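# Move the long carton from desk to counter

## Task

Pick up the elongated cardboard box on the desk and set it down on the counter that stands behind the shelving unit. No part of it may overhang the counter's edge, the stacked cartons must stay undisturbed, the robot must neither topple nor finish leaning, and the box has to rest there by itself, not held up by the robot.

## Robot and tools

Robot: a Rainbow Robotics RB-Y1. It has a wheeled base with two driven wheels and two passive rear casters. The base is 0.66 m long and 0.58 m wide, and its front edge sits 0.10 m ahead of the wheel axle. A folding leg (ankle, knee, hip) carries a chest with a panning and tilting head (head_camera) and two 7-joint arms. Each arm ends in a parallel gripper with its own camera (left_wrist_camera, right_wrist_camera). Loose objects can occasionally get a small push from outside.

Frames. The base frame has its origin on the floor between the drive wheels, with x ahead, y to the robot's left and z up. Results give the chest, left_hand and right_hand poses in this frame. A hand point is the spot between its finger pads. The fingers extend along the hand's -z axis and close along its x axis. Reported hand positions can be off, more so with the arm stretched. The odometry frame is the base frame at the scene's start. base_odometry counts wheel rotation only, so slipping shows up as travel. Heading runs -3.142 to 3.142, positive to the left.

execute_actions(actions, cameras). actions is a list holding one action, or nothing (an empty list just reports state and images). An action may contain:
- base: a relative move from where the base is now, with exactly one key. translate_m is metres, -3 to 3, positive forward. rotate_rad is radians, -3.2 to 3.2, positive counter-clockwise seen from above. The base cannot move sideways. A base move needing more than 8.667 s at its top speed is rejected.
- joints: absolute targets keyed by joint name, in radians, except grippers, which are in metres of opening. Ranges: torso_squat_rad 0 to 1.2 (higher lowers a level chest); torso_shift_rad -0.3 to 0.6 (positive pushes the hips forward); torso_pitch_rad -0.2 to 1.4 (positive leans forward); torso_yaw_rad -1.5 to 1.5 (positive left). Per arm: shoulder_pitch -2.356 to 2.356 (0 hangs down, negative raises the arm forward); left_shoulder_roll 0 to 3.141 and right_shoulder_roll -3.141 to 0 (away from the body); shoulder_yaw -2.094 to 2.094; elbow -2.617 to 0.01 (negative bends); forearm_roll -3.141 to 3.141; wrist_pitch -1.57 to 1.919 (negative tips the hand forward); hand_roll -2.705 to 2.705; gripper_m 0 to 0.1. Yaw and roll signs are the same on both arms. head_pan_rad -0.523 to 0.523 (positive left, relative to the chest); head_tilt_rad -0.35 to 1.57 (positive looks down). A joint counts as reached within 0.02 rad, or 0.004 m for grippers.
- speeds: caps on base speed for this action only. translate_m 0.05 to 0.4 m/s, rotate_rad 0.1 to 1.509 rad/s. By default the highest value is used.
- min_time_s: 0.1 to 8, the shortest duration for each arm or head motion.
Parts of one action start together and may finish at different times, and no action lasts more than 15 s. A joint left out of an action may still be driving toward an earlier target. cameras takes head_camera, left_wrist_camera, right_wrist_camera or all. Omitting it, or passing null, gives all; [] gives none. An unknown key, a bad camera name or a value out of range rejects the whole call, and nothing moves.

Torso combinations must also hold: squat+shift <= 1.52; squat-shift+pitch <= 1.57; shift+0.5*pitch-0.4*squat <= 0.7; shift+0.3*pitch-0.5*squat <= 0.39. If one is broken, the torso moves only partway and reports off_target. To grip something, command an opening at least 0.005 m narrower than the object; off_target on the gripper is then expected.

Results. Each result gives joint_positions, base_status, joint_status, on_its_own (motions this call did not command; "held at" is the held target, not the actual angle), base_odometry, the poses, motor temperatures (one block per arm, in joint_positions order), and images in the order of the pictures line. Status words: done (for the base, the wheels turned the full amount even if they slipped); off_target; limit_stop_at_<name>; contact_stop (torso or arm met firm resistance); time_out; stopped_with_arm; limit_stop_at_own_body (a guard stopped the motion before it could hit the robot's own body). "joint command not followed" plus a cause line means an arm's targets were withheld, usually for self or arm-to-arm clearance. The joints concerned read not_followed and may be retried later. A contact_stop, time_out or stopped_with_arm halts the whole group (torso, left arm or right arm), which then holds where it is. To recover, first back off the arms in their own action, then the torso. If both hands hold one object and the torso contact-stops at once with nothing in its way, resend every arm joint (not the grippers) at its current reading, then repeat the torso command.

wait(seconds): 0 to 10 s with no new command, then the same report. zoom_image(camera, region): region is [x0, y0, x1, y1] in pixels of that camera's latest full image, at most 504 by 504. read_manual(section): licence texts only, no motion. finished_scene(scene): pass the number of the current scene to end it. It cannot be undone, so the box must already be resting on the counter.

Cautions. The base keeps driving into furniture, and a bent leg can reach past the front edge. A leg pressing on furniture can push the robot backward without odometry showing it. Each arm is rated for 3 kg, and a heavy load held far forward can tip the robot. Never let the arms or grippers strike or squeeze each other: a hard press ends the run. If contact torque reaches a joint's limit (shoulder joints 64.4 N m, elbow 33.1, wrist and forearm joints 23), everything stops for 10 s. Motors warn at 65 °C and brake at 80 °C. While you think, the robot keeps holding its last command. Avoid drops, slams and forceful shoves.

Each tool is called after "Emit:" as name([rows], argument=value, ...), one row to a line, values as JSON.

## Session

Emit:
execute_actions(actions=[])

Scene clock: 0.00 s.
Motor temperatures (°C, as the motors report them): left_arm=[39 35 32 38 39 45 35] | right_arm=[36 35 39 41 44 47 39]
base_odometry: x=+0.000 y=+0.000 heading=+0.000 (m, m, rad; odometry frame)
base_status: not commanded
joint_positions: torso_squat_rad=+0.350 torso_shift_rad=+0.000 torso_pitch_rad=+0.000 torso_yaw_rad=+0.000 left_shoulder_pitch_rad=-0.001 left_shoulder_roll_rad=+0.024 left_shoulder_yaw_rad=+0.015 left_elbow_rad=-0.203 left_forearm_roll_rad=-0.031 left_wrist_pitch_rad=+0.036 left_hand_roll_rad=+0.019 left_gripper_m=+0.100 right_shoulder_pitch_rad=-0.006 right_shoulder_roll_rad=-0.052 right_shoulder_yaw_rad=-0.004 right_elbow_rad=-0.130 right_forearm_roll_rad=-0.006 right_wrist_pitch_rad=-0.048 right_hand_roll_rad=-0.026 right_gripper_m=+0.100 head_pan_rad=-0.001 head_tilt_rad=+0.401
joint_status: not commanded
chest: x=-0.2281 y=+0.0002 z=+1.2475 quat_wxyz=(+1.000, +0.000, +0.000, +0.000) (m; base frame)
left_hand: x=-0.1369 y=+0.2397 z=+0.5675 quat_wxyz=(+0.996, +0.013, -0.084, +0.000) (m; base frame)
right_hand: x=-0.1500 y=-0.2593 z=+0.5682 quat_wxyz=(+0.995, -0.024, -0.092, -0.015) (m; base frame)
pictures: head_camera, left_wrist_camera, right_wrist_camera
Images, in order (width x height): head_camera 896x504, left_wrist_camera 644x364, right_wrist_camera 644x364.

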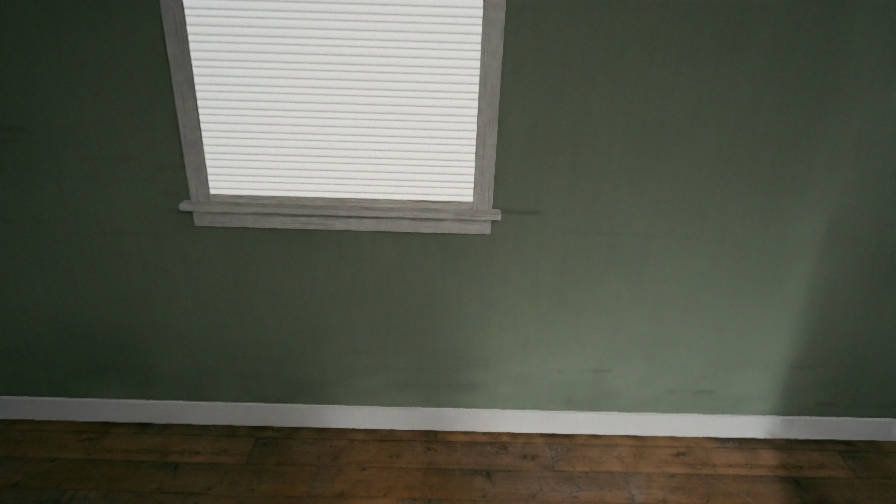

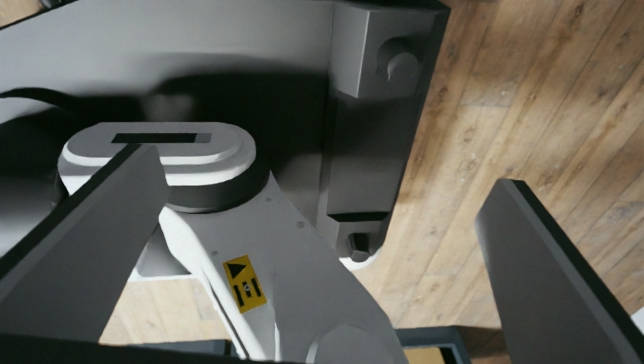

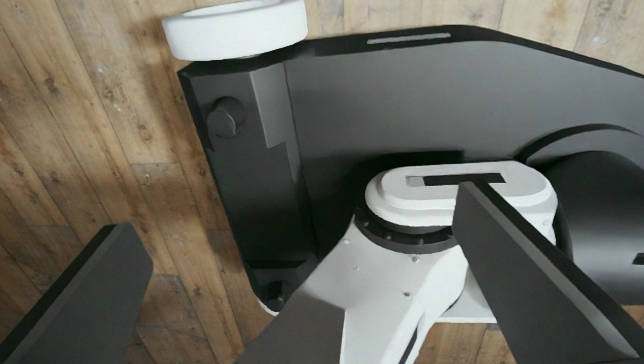

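Emit:
execute_actions([
  {"base":{"rotate_rad":1.57},"joints":{"head_tilt_rad":0.5}},
], cameras=["head_camera"])

Scene clock: 4.07 s.
Motor temperatures (°C, as the motors report them): left_arm=[39 35 32 38 39 45 35] | right_arm=[36 35 39 41 44 47 39]
base_odometry: x=+0.000 y=+0.000 heading=+1.569 (m, m, rad; odometry frame)
base_status: done
joint_positions: torso_squat_rad=+0.350 torso_shift_rad=+0.000 torso_pitch_rad=+0.000 torso_yaw_rad=+0.000 left_shoulder_pitch_rad=-0.001 left_shoulder_roll_rad=+0.024 left_shoulder_yaw_rad=+0.015 left_elbow_rad=-0.203 left_forearm_roll_rad=-0.031 left_wrist_pitch_rad=+0.036 left_hand_roll_rad=+0.019 left_gripper_m=+0.100 right_shoulder_pitch_rad=-0.006 right_shoulder_roll_rad=-0.052 right_shoulder_yaw_rad=-0.004 right_elbow_rad=-0.130 right_forearm_roll_rad=-0.006 right_wrist_pitch_rad=-0.048 right_hand_roll_rad=-0.026 right_gripper_m=+0.100 head_pan_rad=-0.001 head_tilt_rad=+0.500
joint_status: all done
chest: x=-0.2282 y=+0.0001 z=+1.2475 quat_wxyz=(+1.000, +0.000, +0.000, +0.000) (m; base frame)
left_hand: x=-0.1369 y=+0.2397 z=+0.5675 quat_wxyz=(+0.996, +0.014, -0.084, +0.000) (m; base frame)
right_hand: x=-0.1500 y=-0.2593 z=+0.5681 quat_wxyz=(+0.995, -0.024, -0.092, -0.015) (m; base frame)
pictures: head_camera
Images, in order (width x height): head_camera 896x504.

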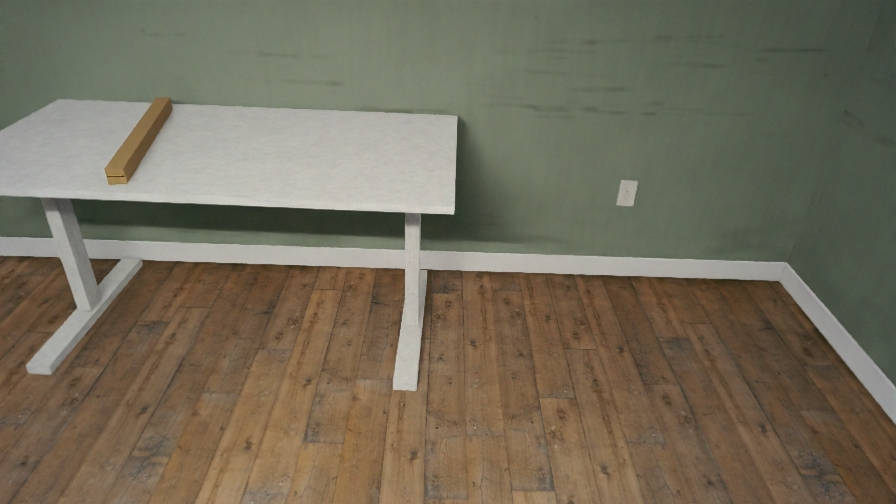

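Emit:
execute_actions([
  {"base":{"rotate_rad":0.74},"joints":{"torso_pitch_rad":0.7,"torso_squat_rad":0.25,"left_shoulder_pitch_rad":-1.1,"left_shoulder_roll_rad":0,"left_shoulder_yaw_rad":0,"left_elbow_rad":-1.5,"left_forearm_roll_rad":0,"left_wrist_pitch_rad":1.9,"left_hand_roll_rad":1.85,"right_shoulder_pitch_rad":0.3,"head_tilt_rad":0.1}},
], cameras=[])

Emit:
execute_actions([
  {"base":{"translate_m":0.95}},
], cameras=[])

Emit:
execute_actions([
  {"base":{"rotate_rad":-0.74}},
], cameras=["head_camera","left_wrist_camera"])

Scene clock: 7.40 s.
Motor temperatures (°C, as the motors report them): left_arm=[39 35 32 38 39 45 35] | right_arm=[36 35 39 41 44 47 39]
base_odometry: x=+0.000 y=+0.000 heading=+2.309 (m, m, rad; odometry frame)
base_status: done
joint_positions: torso_squat_rad=+0.250 torso_shift_rad=+0.000 torso_pitch_rad=+0.700 torso_yaw_rad=+0.000 left_shoulder_pitch_rad=-1.100 left_shoulder_roll_rad=+0.000 left_shoulder_yaw_rad=+0.000 left_elbow_rad=-1.500 left_forearm_roll_rad=+0.000 left_wrist_pitch_rad=+1.900 left_hand_roll_rad=+1.850 left_gripper_m=+0.100 right_shoulder_pitch_rad=+0.300 right_shoulder_roll_rad=-0.052 right_shoulder_yaw_rad=-0.004 right_elbow_rad=-0.130 right_forearm_roll_rad=-0.006 right_wrist_pitch_rad=-0.048 right_hand_roll_rad=-0.026 right_gripper_m=+0.100 head_pan_rad=-0.001 head_tilt_rad=+0.100
joint_status: all done
chest: x=-0.0289 y=+0.0001 z=+1.1954 quat_wxyz=(+0.939, +0.000, +0.343, +0.000) (m; base frame)
left_hand: x=+0.3603 y=+0.0665 z=+0.8218 quat_wxyz=(+0.733, +0.005, +0.037, +0.679) (m; base frame)
right_hand: x=-0.5707 y=-0.2558 z=+0.7760 quat_wxyz=(+0.918, -0.051, +0.391, -0.049) (m; base frame)
pictures: none
No camera images: the call's "cameras" was empty. Leave "cameras" out to get every camera's image.

Scene clock: 11.13 s.
Motor temperatures (°C, as the motors report them): left_arm=[39 35 32 38 39 45 35] | right_arm=[37 35 39 41 44 47 39]
base_odometry: x=-0.639 y=+0.703 heading=+2.309 (m, m, rad; odometry frame)
base_status: done
joint_positions: torso_squat_rad=+0.250 torso_shift_rad=+0.000 torso_pitch_rad=+0.700 torso_yaw_rad=+0.000 left_shoulder_pitch_rad=-1.100 left_shoulder_roll_rad=+0.000 left_shoulder_yaw_rad=+0.000 left_elbow_rad=-1.500 left_forearm_roll_rad=+0.000 left_wrist_pitch_rad=+1.900 left_hand_roll_rad=+1.850 left_gripper_m=+0.100 right_shoulder_pitch_rad=+0.300 right_shoulder_roll_rad=-0.052 right_shoulder_yaw_rad=-0.004 right_elbow_rad=-0.130 right_forearm_roll_rad=-0.006 right_wrist_pitch_rad=-0.048 right_hand_roll_rad=-0.026 right_gripper_m=+0.100 head_pan_rad=-0.001 head_tilt_rad=+0.100
joint_status: not commanded
chest: x=-0.0289 y=+0.0001 z=+1.1954 quat_wxyz=(+0.939, +0.000, +0.343, +0.000) (m; base frame)
left_hand: x=+0.3602 y=+0.0665 z=+0.8218 quat_wxyz=(+0.733, +0.005, +0.037, +0.679) (m; base frame)
right_hand: x=-0.5707 y=-0.2558 z=+0.7760 quat_wxyz=(+0.918, -0.051, +0.391, -0.049) (m; base frame)
pictures: none
No camera images: the call's "cameras" was empty. Leave "cameras" out to get every camera's image.

Scene clock: 13.90 s.
Motor temperatures (°C, as the motors report them): left_arm=[39 35 32 38 39 45 35] | right_arm=[37 35 39 41 44 47 39]
base_odometry: x=-0.639 y=+0.702 heading=+1.570 (m, m, rad; odometry frame)
base_status: done
joint_positions: torso_squat_rad=+0.250 torso_shift_rad=+0.000 torso_pitch_rad=+0.700 torso_yaw_rad=+0.000 left_shoulder_pitch_rad=-1.100 left_shoulder_roll_rad=+0.000 left_shoulder_yaw_rad=+0.000 left_elbow_rad=-1.500 left_forearm_roll_rad=+0.000 left_wrist_pitch_rad=+1.900 left_hand_roll_rad=+1.850 left_gripper_m=+0.100 right_shoulder_pitch_rad=+0.300 right_shoulder_roll_rad=-0.052 right_shoulder_yaw_rad=-0.004 right_elbow_rad=-0.130 right_forearm_roll_rad=-0.006 right_wrist_pitch_rad=-0.048 right_hand_roll_rad=-0.026 right_gripper_m=+0.100 head_pan_rad=-0.001 head_tilt_rad=+0.100
joint_status: not commanded
chest: x=-0.0289 y=+0.0001 z=+1.1954 quat_wxyz=(+0.939, +0.000, +0.343, +0.000) (m; base frame)
left_hand: x=+0.3602 y=+0.0665 z=+0.8218 quat_wxyz=(+0.733, +0.005, +0.037, +0.679) (m; base frame)
right_hand: x=-0.5707 y=-0.2558 z=+0.7760 quat_wxyz=(+0.918, -0.051, +0.391, -0.049) (m; base frame)
pictures: head_camera, left_wrist_camera
Images, in order (width x height): head_camera 896x504, left_wrist_camera 644x364.

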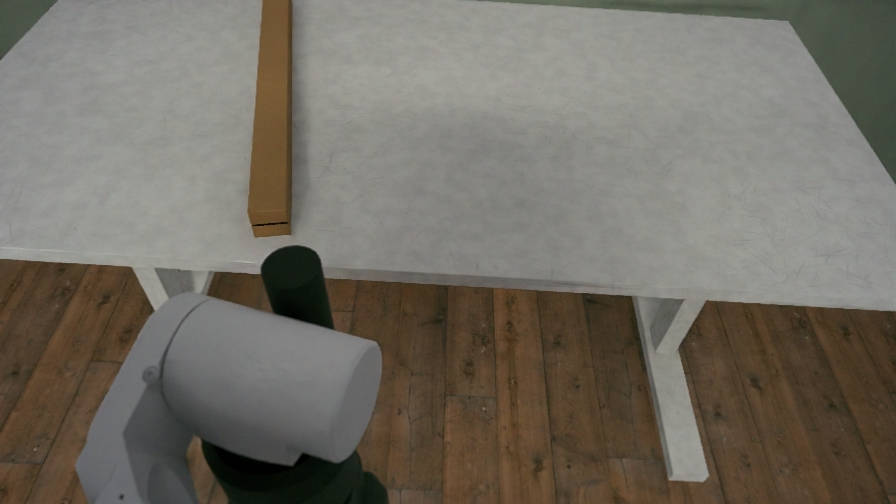

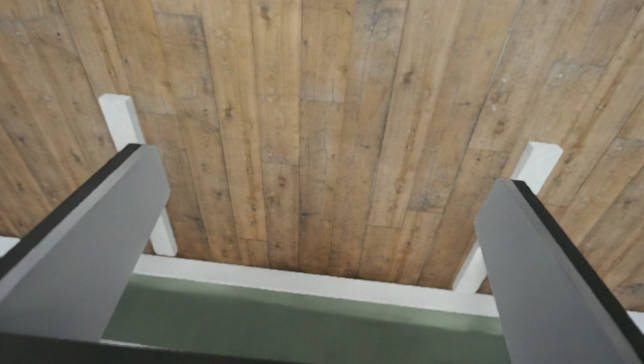

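Emit:
execute_actions([
  {"base":{"rotate_rad":0.11}},
], cameras=[])

Emit:
execute_actions([
  {"base":{"translate_m":0.5},"speeds":{"translate_m":0.25},"joints":{"head_tilt_rad":0.3}},
], cameras=["head_camera","left_wrist_camera"])

Scene clock: 15.43 s.
Motor temperatures (°C, as the motors report them): left_arm=[39 35 32 38 39 45 35] | right_arm=[37 35 39 41 44 47 39]
base_odometry: x=-0.639 y=+0.702 heading=+1.679 (m, m, rad; odometry frame)
base_status: done
joint_positions: torso_squat_rad=+0.250 torso_shift_rad=+0.000 torso_pitch_rad=+0.700 torso_yaw_rad=+0.000 left_shoulder_pitch_rad=-1.100 left_shoulder_roll_rad=+0.000 left_shoulder_yaw_rad=+0.000 left_elbow_rad=-1.500 left_forearm_roll_rad=+0.000 left_wrist_pitch_rad=+1.900 left_hand_roll_rad=+1.850 left_gripper_m=+0.100 right_shoulder_pitch_rad=+0.300 right_shoulder_roll_rad=-0.052 right_shoulder_yaw_rad=-0.004 right_elbow_rad=-0.130 right_forearm_roll_rad=-0.006 right_wrist_pitch_rad=-0.048 right_hand_roll_rad=-0.026 right_gripper_m=+0.100 head_pan_rad=-0.001 head_tilt_rad=+0.100
joint_status: not commanded
chest: x=-0.0289 y=+0.0001 z=+1.1954 quat_wxyz=(+0.939, +0.000, +0.343, +0.000) (m; base frame)
left_hand: x=+0.3602 y=+0.0665 z=+0.8218 quat_wxyz=(+0.733, +0.005, +0.037, +0.679) (m; base frame)
right_hand: x=-0.5707 y=-0.2558 z=+0.7760 quat_wxyz=(+0.918, -0.051, +0.391, -0.049) (m; base frame)
pictures: none
No camera images: the call's "cameras" was empty. Leave "cameras" out to get every camera's image.

Scene clock: 18.40 s.
Motor temperatures (°C, as the motors report them): left_arm=[39 35 32 38 39 45 35] | right_arm=[37 35 39 41 44 47 39]
base_odometry: x=-0.693 y=+1.200 heading=+1.678 (m, m, rad; odometry frame)
base_status: done
joint_positions: torso_squat_rad=+0.250 torso_shift_rad=+0.000 torso_pitch_rad=+0.700 torso_yaw_rad=+0.000 left_shoulder_pitch_rad=-1.100 left_shoulder_roll_rad=+0.000 left_shoulder_yaw_rad=+0.000 left_elbow_rad=-1.500 left_forearm_roll_rad=+0.000 left_wrist_pitch_rad=+1.900 left_hand_roll_rad=+1.850 left_gripper_m=+0.100 right_shoulder_pitch_rad=+0.300 right_shoulder_roll_rad=-0.052 right_shoulder_yaw_rad=-0.004 right_elbow_rad=-0.130 right_forearm_roll_rad=-0.006 right_wrist_pitch_rad=-0.048 right_hand_roll_rad=-0.026 right_gripper_m=+0.100 head_pan_rad=-0.001 head_tilt_rad=+0.300
joint_status: all done
chest: x=-0.0289 y=+0.0001 z=+1.1954 quat_wxyz=(+0.939, +0.000, +0.343, +0.000) (m; base frame)
left_hand: x=+0.3602 y=+0.0665 z=+0.8218 quat_wxyz=(+0.733, +0.005, +0.037, +0.679) (m; base frame)
right_hand: x=-0.5707 y=-0.2558 z=+0.7760 quat_wxyz=(+0.918, -0.051, +0.391, -0.049) (m; base frame)
pictures: head_camera, left_wrist_camera
Images, in order (width x height): head_camera 896x504, left_wrist_camera 644x364.

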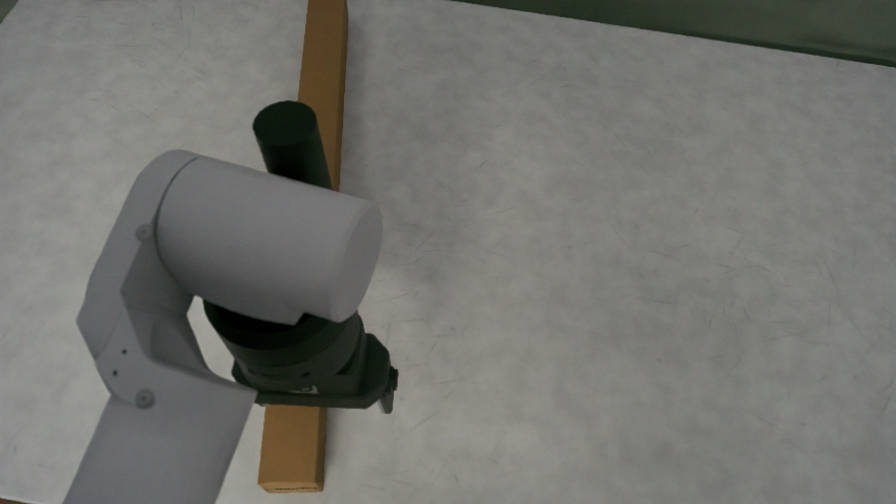

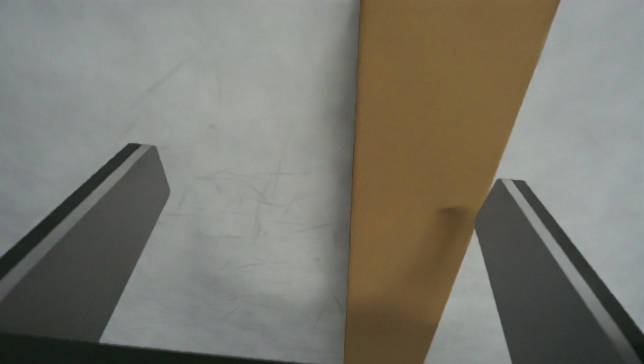

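Emit:
execute_actions([
  {"base":{"rotate_rad":0.05}},
], cameras=[])

Emit:
execute_actions([
  {"base":{"translate_m":0.2},"speeds":{"translate_m":0.2},"joints":{"left_hand_roll_rad":1.75}},
], cameras=["head_camera","left_wrist_camera"])

Scene clock: 19.63 s.
Motor temperatures (°C, as the motors report them): left_arm=[39 35 32 38 39 45 35] | right_arm=[37 35 39 41 44 47 39]
base_odometry: x=-0.693 y=+1.200 heading=+1.727 (m, m, rad; odometry frame)
base_status: done
joint_positions: torso_squat_rad=+0.250 torso_shift_rad=+0.000 torso_pitch_rad=+0.700 torso_yaw_rad=+0.000 left_shoulder_pitch_rad=-1.100 left_shoulder_roll_rad=+0.000 left_shoulder_yaw_rad=+0.000 left_elbow_rad=-1.500 left_forearm_roll_rad=+0.000 left_wrist_pitch_rad=+1.900 left_hand_roll_rad=+1.850 left_gripper_m=+0.100 right_shoulder_pitch_rad=+0.300 right_shoulder_roll_rad=-0.052 right_shoulder_yaw_rad=-0.004 right_elbow_rad=-0.130 right_forearm_roll_rad=-0.006 right_wrist_pitch_rad=-0.048 right_hand_roll_rad=-0.026 right_gripper_m=+0.100 head_pan_rad=-0.001 head_tilt_rad=+0.300
joint_status: not commanded
chest: x=-0.0289 y=+0.0001 z=+1.1954 quat_wxyz=(+0.939, +0.000, +0.343, +0.000) (m; base frame)
left_hand: x=+0.3602 y=+0.0665 z=+0.8218 quat_wxyz=(+0.733, +0.005, +0.037, +0.679) (m; base frame)
right_hand: x=-0.5707 y=-0.2558 z=+0.7760 quat_wxyz=(+0.918, -0.051, +0.391, -0.049) (m; base frame)
pictures: none
No camera images: the call's "cameras" was empty. Leave "cameras" out to get every camera's image.

Scene clock: 21.77 s.
Motor temperatures (°C, as the motors report them): left_arm=[39 35 32 38 39 45 35] | right_arm=[37 35 39 41 44 47 39]
base_odometry: x=-0.724 y=+1.397 heading=+1.727 (m, m, rad; odometry frame)
base_status: done
joint_positions: torso_squat_rad=+0.250 torso_shift_rad=+0.000 torso_pitch_rad=+0.700 torso_yaw_rad=+0.000 left_shoulder_pitch_rad=-1.100 left_shoulder_roll_rad=+0.000 left_shoulder_yaw_rad=+0.000 left_elbow_rad=-1.500 left_forearm_roll_rad=+0.000 left_wrist_pitch_rad=+1.900 left_hand_roll_rad=+1.750 left_gripper_m=+0.100 right_shoulder_pitch_rad=+0.300 right_shoulder_roll_rad=-0.052 right_shoulder_yaw_rad=-0.004 right_elbow_rad=-0.130 right_forearm_roll_rad=-0.006 right_wrist_pitch_rad=-0.048 right_hand_roll_rad=-0.026 right_gripper_m=+0.100 head_pan_rad=-0.001 head_tilt_rad=+0.300
joint_status: all done
chest: x=-0.0290 y=+0.0001 z=+1.1954 quat_wxyz=(+0.939, +0.000, +0.343, +0.000) (m; base frame)
left_hand: x=+0.3602 y=+0.0665 z=+0.8218 quat_wxyz=(+0.766, +0.003, +0.038, +0.642) (m; base frame)
right_hand: x=-0.5707 y=-0.2558 z=+0.7759 quat_wxyz=(+0.918, -0.051, +0.391, -0.049) (m; base frame)
pictures: head_camera, left_wrist_camera
Images, in order (width x height): head_camera 896x504, left_wrist_camera 644x364.

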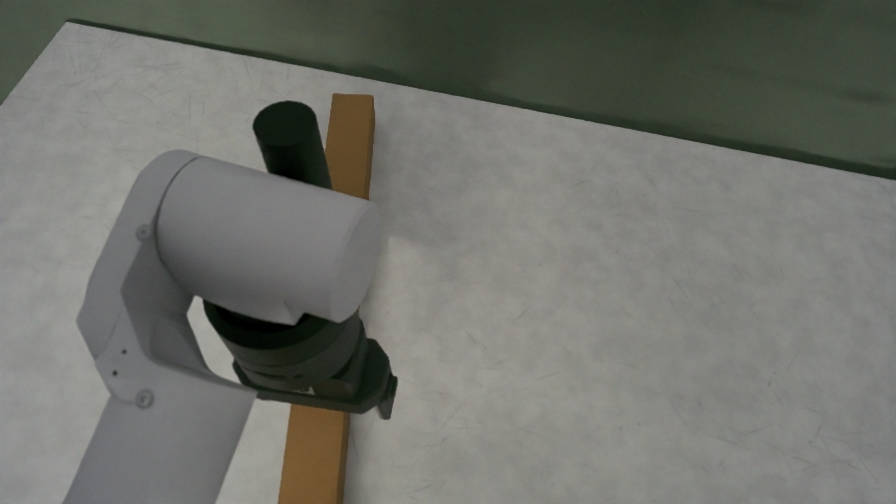

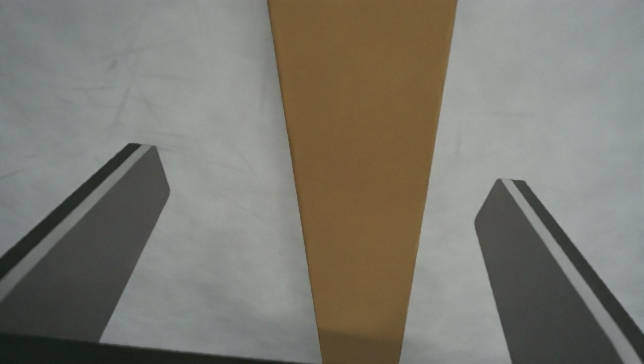

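Good. Descend, grip, lift.

Emit:
execute_actions([
  {"joints":{"torso_squat_rad":0.5}},
], cameras=["left_wrist_camera"])

Emit:
execute_actions([
  {"joints":{"left_gripper_m":0.03}},
], cameras=["left_wrist_camera"])

Emit:
execute_actions([
  {"joints":{"torso_squat_rad":0.2,"head_tilt_rad":0.0}},
], cameras=["head_camera","left_wrist_camera"])

Scene clock: 23.47 s.
Motor temperatures (°C, as the motors report them): left_arm=[39 35 32 38 39 45 35] | right_arm=[37 35 39 41 44 47 39]
base_odometry: x=-0.724 y=+1.397 heading=+1.727 (m, m, rad; odometry frame)
base_status: not commanded
joint_positions: torso_squat_rad=+0.500 torso_shift_rad=+0.000 torso_pitch_rad=+0.700 torso_yaw_rad=+0.000 left_shoulder_pitch_rad=-1.100 left_shoulder_roll_rad=+0.000 left_shoulder_yaw_rad=+0.000 left_elbow_rad=-1.500 left_forearm_roll_rad=+0.000 left_wrist_pitch_rad=+1.900 left_hand_roll_rad=+1.750 left_gripper_m=+0.100 right_shoulder_pitch_rad=+0.300 right_shoulder_roll_rad=-0.052 right_shoulder_yaw_rad=-0.004 right_elbow_rad=-0.130 right_forearm_roll_rad=-0.006 right_wrist_pitch_rad=-0.048 right_hand_roll_rad=-0.026 right_gripper_m=+0.100 head_pan_rad=-0.001 head_tilt_rad=+0.300
joint_status: all done
chest: x=-0.0290 y=+0.0001 z=+1.1315 quat_wxyz=(+0.939, +0.000, +0.343, +0.000) (m; base frame)
left_hand: x=+0.3602 y=+0.0665 z=+0.7579 quat_wxyz=(+0.766, +0.003, +0.038, +0.642) (m; base frame)
right_hand: x=-0.5706 y=-0.2558 z=+0.7120 quat_wxyz=(+0.918, -0.051, +0.391, -0.049) (m; base frame)
pictures: left_wrist_camera
Images, in order (width x height): left_wrist_camera 644x364.

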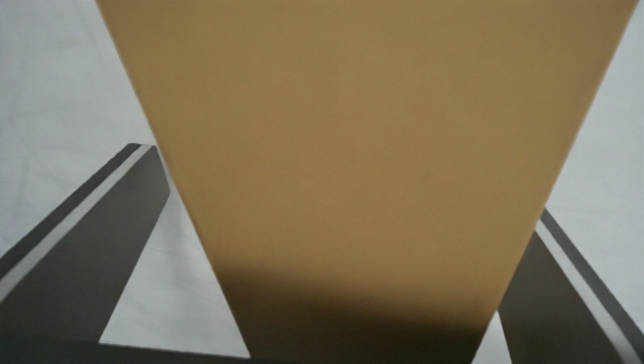

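Scene clock: 24.67 s.
Motor temperatures (°C, as the motors report them): left_arm=[39 35 32 38 39 45 35] | right_arm=[37 35 39 41 44 47 39]
base_odometry: x=-0.724 y=+1.397 heading=+1.727 (m, m, rad; odometry frame)
base_status: not commanded
joint_positions: torso_squat_rad=+0.500 torso_shift_rad=+0.000 torso_pitch_rad=+0.700 torso_yaw_rad=+0.000 left_shoulder_pitch_rad=-1.100 left_shoulder_roll_rad=+0.000 left_shoulder_yaw_rad=+0.000 left_elbow_rad=-1.500 left_forearm_roll_rad=+0.000 left_wrist_pitch_rad=+1.900 left_hand_roll_rad=+1.750 left_gripper_m=+0.054 right_shoulder_pitch_rad=+0.300 right_shoulder_roll_rad=-0.052 right_shoulder_yaw_rad=-0.004 right_elbow_rad=-0.130 right_forearm_roll_rad=-0.006 right_wrist_pitch_rad=-0.048 right_hand_roll_rad=-0.026 right_gripper_m=+0.100 head_pan_rad=-0.001 head_tilt_rad=+0.300
joint_status: left_gripper_m off_target (ended at +0.054, target +0.030)
chest: x=-0.0290 y=+0.0001 z=+1.1315 quat_wxyz=(+0.939, +0.000, +0.343, +0.000) (m; base frame)
left_hand: x=+0.3602 y=+0.0665 z=+0.7579 quat_wxyz=(+0.766, +0.003, +0.038, +0.642) (m; base frame)
right_hand: x=-0.5706 y=-0.2558 z=+0.7120 quat_wxyz=(+0.918, -0.051, +0.391, -0.049) (m; base frame)
pictures: left_wrist_camera
Images, in order (width x height): left_wrist_camera 644x364.

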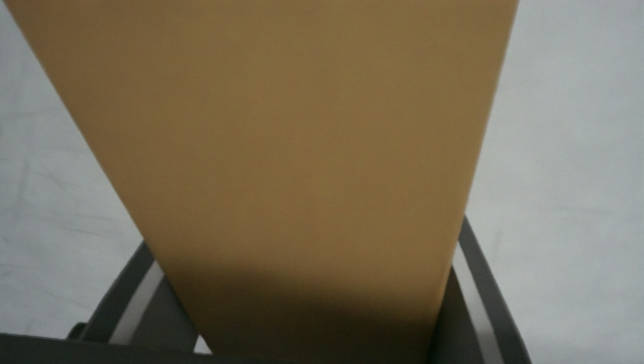

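Scene clock: 26.47 s.
Motor temperatures (°C, as the motors report them): left_arm=[39 35 32 38 39 45 35] | right_arm=[37 35 39 41 44 47 39]
base_odometry: x=-0.724 y=+1.397 heading=+1.727 (m, m, rad; odometry frame)
base_status: not commanded
joint_positions: torso_squat_rad=+0.200 torso_shift_rad=+0.000 torso_pitch_rad=+0.700 torso_yaw_rad=+0.000 left_shoulder_pitch_rad=-1.100 left_shoulder_roll_rad=+0.000 left_shoulder_yaw_rad=+0.000 left_elbow_rad=-1.500 left_forearm_roll_rad=+0.000 left_wrist_pitch_rad=+1.900 left_hand_roll_rad=+1.750 left_gripper_m=+0.054 right_shoulder_pitch_rad=+0.300 right_shoulder_roll_rad=-0.052 right_shoulder_yaw_rad=-0.004 right_elbow_rad=-0.130 right_forearm_roll_rad=-0.006 right_wrist_pitch_rad=-0.048 right_hand_roll_rad=-0.026 right_gripper_m=+0.100 head_pan_rad=-0.001 head_tilt_rad=+0.000
joint_status: all done
chest: x=-0.0289 y=+0.0001 z=+1.2032 quat_wxyz=(+0.939, +0.000, +0.343, +0.000) (m; base frame)
left_hand: x=+0.3602 y=+0.0665 z=+0.8296 quat_wxyz=(+0.766, +0.003, +0.038, +0.642) (m; base frame)
right_hand: x=-0.5707 y=-0.2558 z=+0.7838 quat_wxyz=(+0.918, -0.051, +0.391, -0.049) (m; base frame)
pictures: head_camera, left_wrist_camera
Images, in order (width x height): head_camera 896x504, left_wrist_camera 644x364.

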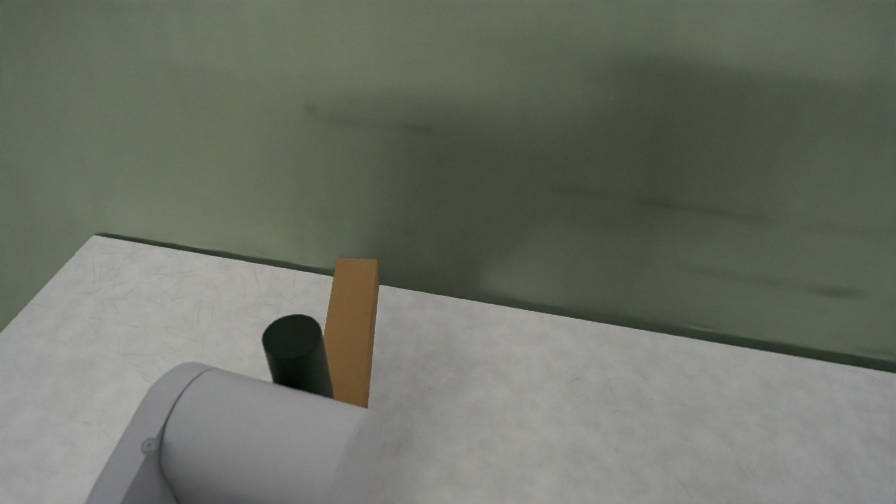

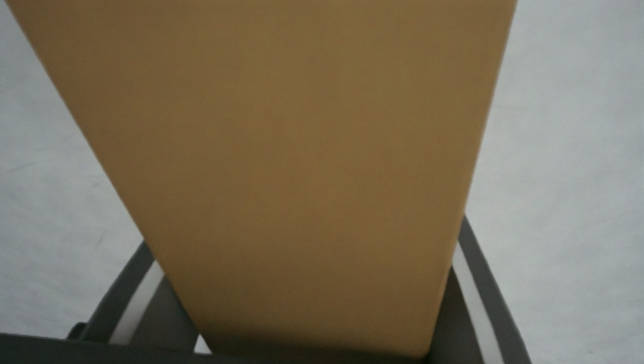

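Emit:
execute_actions([
  {"base":{"translate_m":-0.9}},
], cameras=[])

Emit:
execute_actions([
  {"base":{"rotate_rad":2.2},"speeds":{"rotate_rad":0.7},"joints":{"head_tilt_rad":-0.3,"head_pan_rad":0.2}},
], cameras=["head_camera","left_wrist_camera"])

Scene clock: 30.37 s.
Motor temperatures (°C, as the motors report them): left_arm=[39 35 32 38 39 45 35] | right_arm=[37 35 39 41 44 47 39]
base_odometry: x=-0.584 y=+0.508 heading=+1.728 (m, m, rad; odometry frame)
base_status: done
joint_positions: torso_squat_rad=+0.200 torso_shift_rad=+0.000 torso_pitch_rad=+0.700 torso_yaw_rad=+0.000 left_shoulder_pitch_rad=-1.100 left_shoulder_roll_rad=+0.000 left_shoulder_yaw_rad=+0.000 left_elbow_rad=-1.500 left_forearm_roll_rad=+0.000 left_wrist_pitch_rad=+1.900 left_hand_roll_rad=+1.750 left_gripper_m=+0.054 right_shoulder_pitch_rad=+0.300 right_shoulder_roll_rad=-0.052 right_shoulder_yaw_rad=-0.004 right_elbow_rad=-0.130 right_forearm_roll_rad=-0.006 right_wrist_pitch_rad=-0.048 right_hand_roll_rad=-0.026 right_gripper_m=+0.100 head_pan_rad=-0.001 head_tilt_rad=+0.000
joint_status: not commanded
chest: x=-0.0290 y=+0.0001 z=+1.2032 quat_wxyz=(+0.939, +0.000, +0.343, +0.000) (m; base frame)
left_hand: x=+0.3601 y=+0.0665 z=+0.8296 quat_wxyz=(+0.766, +0.003, +0.038, +0.642) (m; base frame)
right_hand: x=-0.5707 y=-0.2558 z=+0.7837 quat_wxyz=(+0.918, -0.051, +0.391, -0.049) (m; base frame)
pictures: none
No camera images: the call's "cameras" was empty. Leave "cameras" out to get every camera's image.

Scene clock: 35.23 s.
Motor temperatures (°C, as the motors report them): left_arm=[39 35 32 38 39 45 35] | right_arm=[37 35 39 41 44 47 39]
base_odometry: x=-0.584 y=+0.508 heading=-2.356 (m, m, rad; odometry frame)
base_status: done
joint_positions: torso_squat_rad=+0.200 torso_shift_rad=+0.000 torso_pitch_rad=+0.700 torso_yaw_rad=+0.000 left_shoulder_pitch_rad=-1.100 left_shoulder_roll_rad=+0.000 left_shoulder_yaw_rad=+0.000 left_elbow_rad=-1.500 left_forearm_roll_rad=+0.000 left_wrist_pitch_rad=+1.900 left_hand_roll_rad=+1.750 left_gripper_m=+0.054 right_shoulder_pitch_rad=+0.300 right_shoulder_roll_rad=-0.052 right_shoulder_yaw_rad=-0.004 right_elbow_rad=-0.130 right_forearm_roll_rad=-0.006 right_wrist_pitch_rad=-0.048 right_hand_roll_rad=-0.026 right_gripper_m=+0.100 head_pan_rad=+0.200 head_tilt_rad=-0.300
joint_status: all done
chest: x=-0.0290 y=+0.0001 z=+1.2032 quat_wxyz=(+0.939, +0.000, +0.343, +0.000) (m; base frame)
left_hand: x=+0.3601 y=+0.0665 z=+0.8296 quat_wxyz=(+0.766, +0.003, +0.038, +0.642) (m; base frame)
right_hand: x=-0.5707 y=-0.2558 z=+0.7837 quat_wxyz=(+0.918, -0.051, +0.391, -0.049) (m; base frame)
pictures: head_camera, left_wrist_camera
Images, in order (width x height): head_camera 896x504, left_wrist_camera 644x364.

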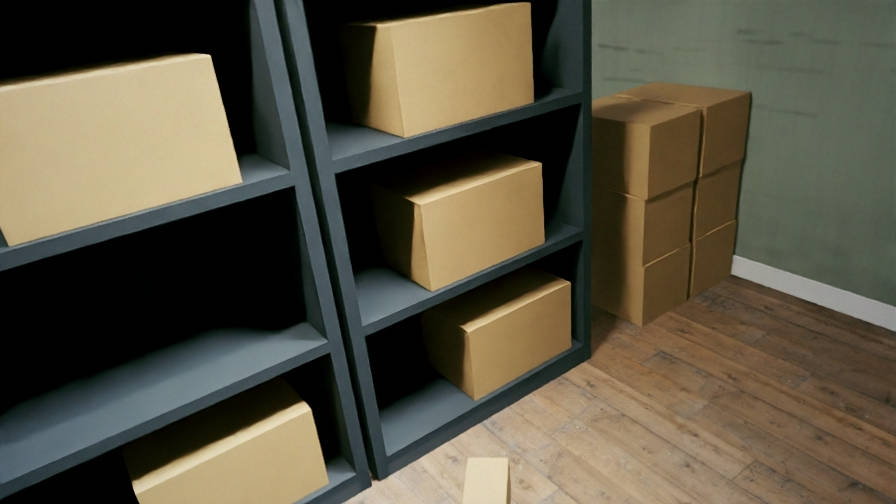

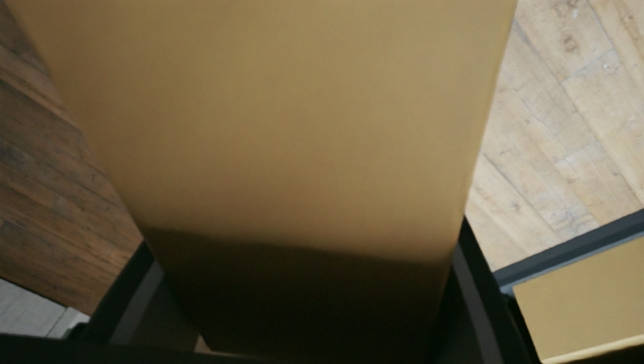

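Emit:
execute_actions([
  {"base":{"translate_m":-0.15},"joints":{"torso_pitch_rad":0.3,"torso_squat_rad":0.1,"left_elbow_rad":-1.1,"left_hand_roll_rad":0.3,"left_forearm_roll_rad":0.09,"right_shoulder_pitch_rad":0.0,"head_pan_rad":0,"head_tilt_rad":0.1},"min_time_s":2.5},
], cameras=["head_camera"])

Emit:
execute_actions([
  {"base":{"rotate_rad":1.6},"speeds":{"rotate_rad":0.7}},
], cameras=["head_camera"])

Scene clock: 38.23 s.
Motor temperatures (°C, as the motors report them): left_arm=[39 35 32 38 39 45 35] | right_arm=[37 35 39 41 44 47 39]
base_odometry: x=-0.478 y=+0.614 heading=-2.355 (m, m, rad; odometry frame)
base_status: done
joint_positions: torso_squat_rad=+0.100 torso_shift_rad=+0.000 torso_pitch_rad=+0.300 torso_yaw_rad=+0.000 left_shoulder_pitch_rad=-1.100 left_shoulder_roll_rad=+0.000 left_shoulder_yaw_rad=+0.000 left_elbow_rad=-1.100 left_forearm_roll_rad=+0.090 left_wrist_pitch_rad=+1.900 left_hand_roll_rad=+0.300 left_gripper_m=+0.054 right_shoulder_pitch_rad=+0.000 right_shoulder_roll_rad=-0.052 right_shoulder_yaw_rad=-0.004 right_elbow_rad=-0.130 right_forearm_roll_rad=-0.006 right_wrist_pitch_rad=-0.048 right_hand_roll_rad=-0.026 right_gripper_m=+0.100 head_pan_rad=+0.000 head_tilt_rad=+0.100
joint_status: all done
chest: x=-0.1369 y=+0.0002 z=+1.2726 quat_wxyz=(+0.989, +0.000, +0.149, +0.000) (m; base frame)
left_hand: x=+0.3098 y=+0.0756 z=+0.9711 quat_wxyz=(+0.999, +0.007, +0.034, -0.037) (m; base frame)
right_hand: x=-0.2670 y=-0.2595 z=+0.6014 quat_wxyz=(+0.998, -0.027, +0.060, -0.012) (m; base frame)
pictures: head_camera
Images, in order (width x height): head_camera 896x504.

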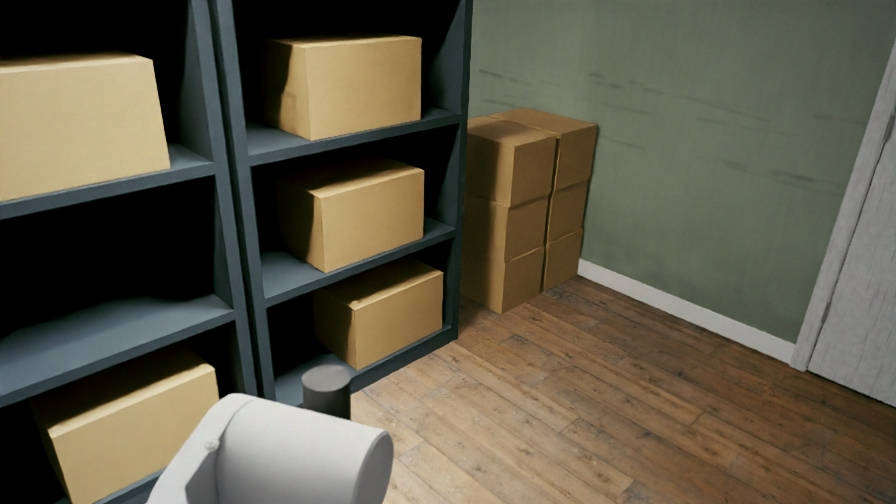

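Scene clock: 42.27 s.
Motor temperatures (°C, as the motors report them): left_arm=[39 35 32 38 39 45 35] | right_arm=[37 35 39 41 44 47 39]
base_odometry: x=-0.478 y=+0.614 heading=-0.755 (m, m, rad; odometry frame)
base_status: done
joint_positions: torso_squat_rad=+0.100 torso_shift_rad=+0.000 torso_pitch_rad=+0.300 torso_yaw_rad=+0.000 left_shoulder_pitch_rad=-1.100 left_shoulder_roll_rad=+0.000 left_shoulder_yaw_rad=+0.000 left_elbow_rad=-1.100 left_forearm_roll_rad=+0.090 left_wrist_pitch_rad=+1.900 left_hand_roll_rad=+0.300 left_gripper_m=+0.054 right_shoulder_pitch_rad=+0.000 right_shoulder_roll_rad=-0.052 right_shoulder_yaw_rad=-0.004 right_elbow_rad=-0.130 right_forearm_roll_rad=-0.006 right_wrist_pitch_rad=-0.048 right_hand_roll_rad=-0.026 right_gripper_m=+0.100 head_pan_rad=+0.000 head_tilt_rad=+0.100
joint_status: not commanded
chest: x=-0.1369 y=+0.0002 z=+1.2726 quat_wxyz=(+0.989, +0.000, +0.149, +0.000) (m; base frame)
left_hand: x=+0.3098 y=+0.0756 z=+0.9711 quat_wxyz=(+0.999, +0.007, +0.034, -0.037) (m; base frame)
right_hand: x=-0.2670 y=-0.2595 z=+0.6014 quat_wxyz=(+0.998, -0.027, +0.060, -0.012) (m; base frame)
pictures: head_camera
Images, in order (width x height): head_camera 896x504.

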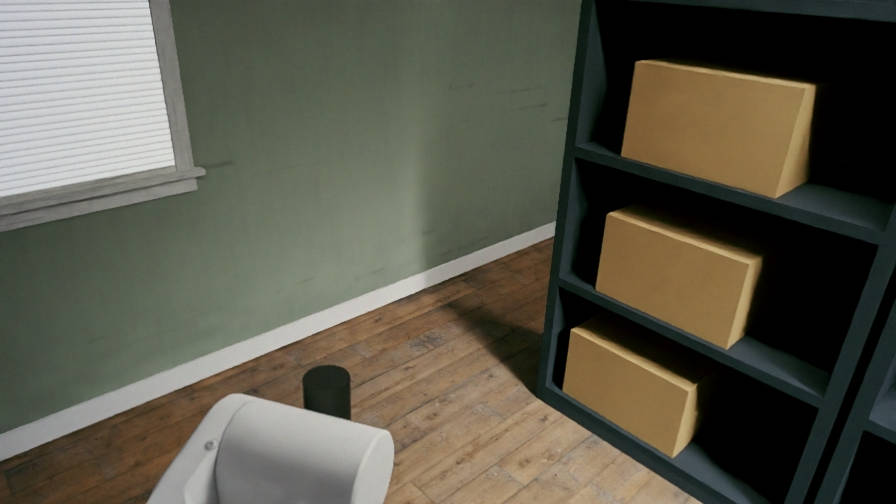

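Emit:
execute_actions([
  {"base":{"rotate_rad":0.535}},
], cameras=[])

Emit:
execute_actions([
  {"base":{"translate_m":1.35}},
], cameras=[])

Emit:
execute_actions([
  {"base":{"rotate_rad":-0.9},"speeds":{"rotate_rad":0.8},"joints":{"left_hand_roll_rad":1.8,"head_tilt_rad":0.35},"min_time_s":2},
], cameras=["head_camera"])

Scene clock: 45.13 s.
Motor temperatures (°C, as the motors report them): left_arm=[39 35 32 38 39 45 35] | right_arm=[37 35 39 41 44 47 39]
base_odometry: x=-0.478 y=+0.615 heading=-0.221 (m, m, rad; odometry frame)
base_status: done
joint_positions: torso_squat_rad=+0.100 torso_shift_rad=+0.000 torso_pitch_rad=+0.300 torso_yaw_rad=+0.000 left_shoulder_pitch_rad=-1.100 left_shoulder_roll_rad=+0.000 left_shoulder_yaw_rad=+0.000 left_elbow_rad=-1.100 left_forearm_roll_rad=+0.090 left_wrist_pitch_rad=+1.900 left_hand_roll_rad=+0.300 left_gripper_m=+0.054 right_shoulder_pitch_rad=+0.000 right_shoulder_roll_rad=-0.052 right_shoulder_yaw_rad=-0.004 right_elbow_rad=-0.130 right_forearm_roll_rad=-0.006 right_wrist_pitch_rad=-0.048 right_hand_roll_rad=-0.026 right_gripper_m=+0.100 head_pan_rad=+0.000 head_tilt_rad=+0.100
joint_status: not commanded
chest: x=-0.1369 y=+0.0001 z=+1.2726 quat_wxyz=(+0.989, +0.000, +0.149, +0.000) (m; base frame)
left_hand: x=+0.3098 y=+0.0756 z=+0.9711 quat_wxyz=(+0.999, +0.007, +0.034, -0.037) (m; base frame)
right_hand: x=-0.2670 y=-0.2595 z=+0.6014 quat_wxyz=(+0.998, -0.027, +0.060, -0.012) (m; base frame)
pictures: none
No camera images: the call's "cameras" was empty. Leave "cameras" out to get every camera's image.

Scene clock: 50.07 s.
Motor temperatures (°C, as the motors report them): left_arm=[39 35 32 38 39 45 35] | right_arm=[37 35 39 41 44 47 39]
base_odometry: x=+0.839 y=+0.319 heading=-0.220 (m, m, rad; odometry frame)
base_status: done
joint_positions: torso_squat_rad=+0.100 torso_shift_rad=+0.000 torso_pitch_rad=+0.300 torso_yaw_rad=+0.000 left_shoulder_pitch_rad=-1.100 left_shoulder_roll_rad=+0.000 left_shoulder_yaw_rad=+0.000 left_elbow_rad=-1.100 left_forearm_roll_rad=+0.090 left_wrist_pitch_rad=+1.900 left_hand_roll_rad=+0.300 left_gripper_m=+0.054 right_shoulder_pitch_rad=+0.000 right_shoulder_roll_rad=-0.052 right_shoulder_yaw_rad=-0.004 right_elbow_rad=-0.130 right_forearm_roll_rad=-0.006 right_wrist_pitch_rad=-0.048 right_hand_roll_rad=-0.026 right_gripper_m=+0.100 head_pan_rad=+0.000 head_tilt_rad=+0.100
joint_status: not commanded
chest: x=-0.1368 y=+0.0001 z=+1.2726 quat_wxyz=(+0.989, +0.000, +0.149, +0.000) (m; base frame)
left_hand: x=+0.3098 y=+0.0756 z=+0.9710 quat_wxyz=(+0.999, +0.007, +0.034, -0.037) (m; base frame)
right_hand: x=-0.2668 y=-0.2595 z=+0.6013 quat_wxyz=(+0.998, -0.027, +0.060, -0.012) (m; base frame)
pictures: none
No camera images: the call's "cameras" was empty. Leave "cameras" out to get every camera's image.

Scene clock: 53.07 s.
Motor temperatures (°C, as the motors report them): left_arm=[39 35 32 38 39 45 35] | right_arm=[37 35 39 41 44 47 39]
base_odometry: x=+0.839 y=+0.319 heading=-1.120 (m, m, rad; odometry frame)
base_status: done
joint_positions: torso_squat_rad=+0.100 torso_shift_rad=+0.000 torso_pitch_rad=+0.300 torso_yaw_rad=+0.000 left_shoulder_pitch_rad=-1.100 left_shoulder_roll_rad=+0.000 left_shoulder_yaw_rad=+0.000 left_elbow_rad=-1.100 left_forearm_roll_rad=+0.090 left_wrist_pitch_rad=+1.900 left_hand_roll_rad=+1.800 left_gripper_m=+0.054 right_shoulder_pitch_rad=+0.000 right_shoulder_roll_rad=-0.052 right_shoulder_yaw_rad=-0.004 right_elbow_rad=-0.130 right_forearm_roll_rad=-0.006 right_wrist_pitch_rad=-0.048 right_hand_roll_rad=-0.026 right_gripper_m=+0.100 head_pan_rad=+0.000 head_tilt_rad=+0.350
joint_status: all done
chest: x=-0.1368 y=+0.0002 z=+1.2726 quat_wxyz=(+0.989, +0.000, +0.149, +0.000) (m; base frame)
left_hand: x=+0.3098 y=+0.0756 z=+0.9710 quat_wxyz=(+0.756, +0.028, +0.020, +0.653) (m; base frame)
right_hand: x=-0.2668 y=-0.2595 z=+0.6013 quat_wxyz=(+0.998, -0.027, +0.060, -0.012) (m; base frame)
pictures: head_camera
Images, in order (width x height): head_camera 896x504.

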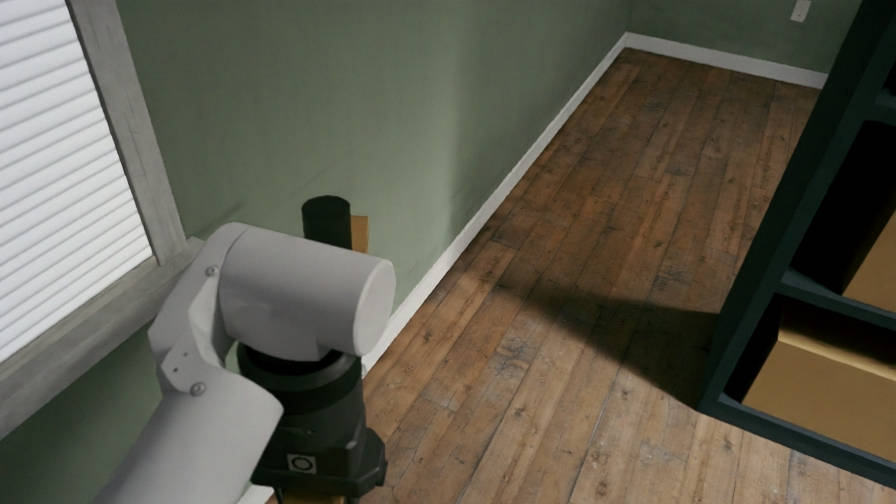

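Emit:
execute_actions([
  {"base":{"translate_m":0.6}},
], cameras=[])

Emit:
execute_actions([
  {"base":{"rotate_rad":-0.23}},
], cameras=[])

Emit:
execute_actions([
  {"base":{"translate_m":0.65}},
], cameras=[])

Emit:
execute_actions([
  {"base":{"rotate_rad":-0.22},"speeds":{"rotate_rad":0.4},"joints":{"head_tilt_rad":0.6}},
])

Scene clock: 56.37 s.
Motor temperatures (°C, as the motors report them): left_arm=[39 35 32 38 39 45 35] | right_arm=[37 35 39 41 44 47 39]
base_odometry: x=+1.100 y=-0.221 heading=-1.120 (m, m, rad; odometry frame)
base_status: done
joint_positions: torso_squat_rad=+0.100 torso_shift_rad=+0.000 torso_pitch_rad=+0.300 torso_yaw_rad=+0.000 left_shoulder_pitch_rad=-1.100 left_shoulder_roll_rad=+0.000 left_shoulder_yaw_rad=+0.000 left_elbow_rad=-1.100 left_forearm_roll_rad=+0.090 left_wrist_pitch_rad=+1.900 left_hand_roll_rad=+1.800 left_gripper_m=+0.054 right_shoulder_pitch_rad=+0.000 right_shoulder_roll_rad=-0.052 right_shoulder_yaw_rad=-0.004 right_elbow_rad=-0.130 right_forearm_roll_rad=-0.006 right_wrist_pitch_rad=-0.048 right_hand_roll_rad=-0.026 right_gripper_m=+0.100 head_pan_rad=+0.000 head_tilt_rad=+0.350
joint_status: not commanded
chest: x=-0.1368 y=+0.0002 z=+1.2726 quat_wxyz=(+0.989, +0.000, +0.149, +0.000) (m; base frame)
left_hand: x=+0.3098 y=+0.0756 z=+0.9710 quat_wxyz=(+0.756, +0.028, +0.020, +0.653) (m; base frame)
right_hand: x=-0.2667 y=-0.2595 z=+0.6013 quat_wxyz=(+0.998, -0.027, +0.060, -0.012) (m; base frame)
pictures: none
No camera images: the call's "cameras" was empty. Leave "cameras" out to get every camera's image.

Scene clock: 58.03 s.
Motor temperatures (°C, as the motors report them): left_arm=[39 35 32 38 39 45 35] | right_arm=[37 35 39 41 44 47 39]
base_odometry: x=+1.100 y=-0.221 heading=-1.350 (m, m, rad; odometry frame)
base_status: done
joint_positions: torso_squat_rad=+0.100 torso_shift_rad=+0.000 torso_pitch_rad=+0.300 torso_yaw_rad=+0.000 left_shoulder_pitch_rad=-1.100 left_shoulder_roll_rad=+0.000 left_shoulder_yaw_rad=+0.000 left_elbow_rad=-1.100 left_forearm_roll_rad=+0.090 left_wrist_pitch_rad=+1.900 left_hand_roll_rad=+1.800 left_gripper_m=+0.054 right_shoulder_pitch_rad=+0.000 right_shoulder_roll_rad=-0.052 right_shoulder_yaw_rad=-0.004 right_elbow_rad=-0.130 right_forearm_roll_rad=-0.006 right_wrist_pitch_rad=-0.048 right_hand_roll_rad=-0.026 right_gripper_m=+0.100 head_pan_rad=+0.000 head_tilt_rad=+0.350
joint_status: not commanded
chest: x=-0.1368 y=+0.0002 z=+1.2726 quat_wxyz=(+0.989, +0.000, +0.149, +0.000) (m; base frame)
left_hand: x=+0.3098 y=+0.0757 z=+0.9710 quat_wxyz=(+0.756, +0.028, +0.020, +0.653) (m; base frame)
right_hand: x=-0.2667 y=-0.2595 z=+0.6013 quat_wxyz=(+0.998, -0.027, +0.060, -0.012) (m; base frame)
pictures: none
No camera images: the call's "cameras" was empty. Leave "cameras" out to get every camera's image.

Scene clock: 70.53 s.
Motor temperatures (°C, as the motors report them): left_arm=[39 38 33 38 40 45 36] | right_arm=[37 35 39 41 44 47 39]
TORQUE FAULT: left_shoulder_roll_rad reached its load limit. The robot stopped for 10 seconds, dropped its targets and accepts commands again. The stop added 9.2 s to the call and to motion_time.
base_odometry: x=+1.245 y=-0.852 heading=-1.351 (m, m, rad; odometry frame)
base_status: done
joint_positions: torso_squat_rad=+0.100 torso_shift_rad=-0.002 torso_pitch_rad=+0.298 torso_yaw_rad=-0.002 left_shoulder_pitch_rad=-1.102 left_shoulder_roll_rad=-0.029 left_shoulder_yaw_rad=-0.016 left_elbow_rad=-1.099 left_forearm_roll_rad=+0.092 left_wrist_pitch_rad=+1.901 left_hand_roll_rad=+1.798 left_gripper_m=+0.063 right_shoulder_pitch_rad=+0.000 right_shoulder_roll_rad=-0.052 right_shoulder_yaw_rad=-0.004 right_elbow_rad=-0.130 right_forearm_roll_rad=-0.006 right_wrist_pitch_rad=-0.048 right_hand_roll_rad=-0.026 right_gripper_m=+0.100 head_pan_rad=+0.000 head_tilt_rad=+0.350
joint_status: not commanded
chest: x=-0.1383 y=-0.0018 z=+1.2728 quat_wxyz=(+0.989, +0.001, +0.148, -0.001) (m; base frame)
left_hand: x=+0.3020 y=+0.0562 z=+0.9714 quat_wxyz=(+0.768, +0.027, +0.024, +0.639) (m; base frame)
right_hand: x=-0.2674 y=-0.2597 z=+0.6006 quat_wxyz=(+0.998, -0.026, +0.059, -0.013) (m; base frame)
pictures: none
No camera images: the call's "cameras" was empty. Leave "cameras" out to get every camera's image.

not run: a stop came earlier in this reply.

Emit:
execute_actions([
  {"base":{"translate_m":-0.15},"joints":{"head_tilt_rad":0.55}},
])

Scene clock: 72.57 s.
Motor temperatures (°C, as the motors report them): left_arm=[39 38 33 38 40 45 35] | right_arm=[37 35 39 41 44 47 39]
base_odometry: x=+1.213 y=-0.705 heading=-1.350 (m, m, rad; odometry frame)
base_status: done
joint_positions: torso_squat_rad=+0.100 torso_shift_rad=+0.000 torso_pitch_rad=+0.300 torso_yaw_rad=+0.000 left_shoulder_pitch_rad=-1.100 left_shoulder_roll_rad=-0.014 left_shoulder_yaw_rad=-0.008 left_elbow_rad=-1.099 left_forearm_roll_rad=+0.092 left_wrist_pitch_rad=+1.901 left_hand_roll_rad=+1.798 left_gripper_m=+0.062 right_shoulder_pitch_rad=+0.000 right_shoulder_roll_rad=-0.052 right_shoulder_yaw_rad=-0.004 right_elbow_rad=-0.130 right_forearm_roll_rad=-0.006 right_wrist_pitch_rad=-0.048 right_hand_roll_rad=-0.026 right_gripper_m=+0.100 head_pan_rad=+0.000 head_tilt_rad=+0.550
joint_status: all done
chest: x=-0.1369 y=+0.0001 z=+1.2726 quat_wxyz=(+0.989, +0.000, +0.149, +0.000) (m; base frame)
left_hand: x=+0.3058 y=+0.0673 z=+0.9700 quat_wxyz=(+0.762, +0.028, +0.024, +0.647) (m; base frame)
right_hand: x=-0.2667 y=-0.2595 z=+0.6013 quat_wxyz=(+0.998, -0.027, +0.060, -0.012) (m; base frame)
pictures: head_camera, left_wrist_camera, right_wrist_camera
Images, in order (width x height): head_camera 896x504, left_wrist_camera 644x364, right_wrist_camera 644x364.

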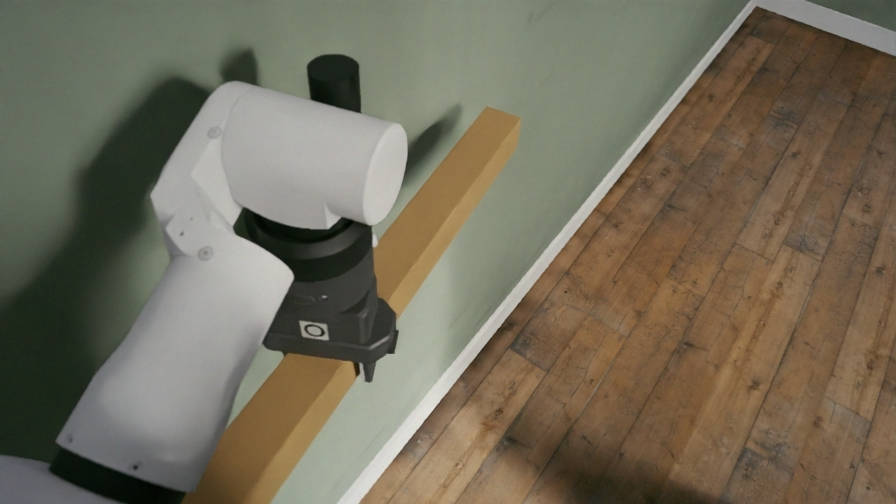

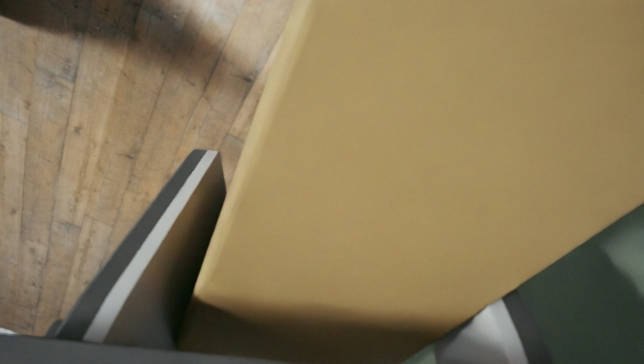

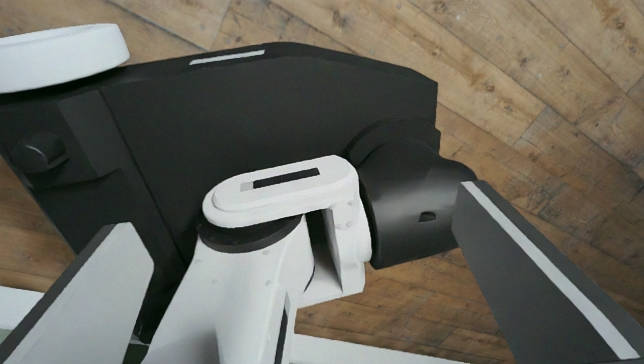

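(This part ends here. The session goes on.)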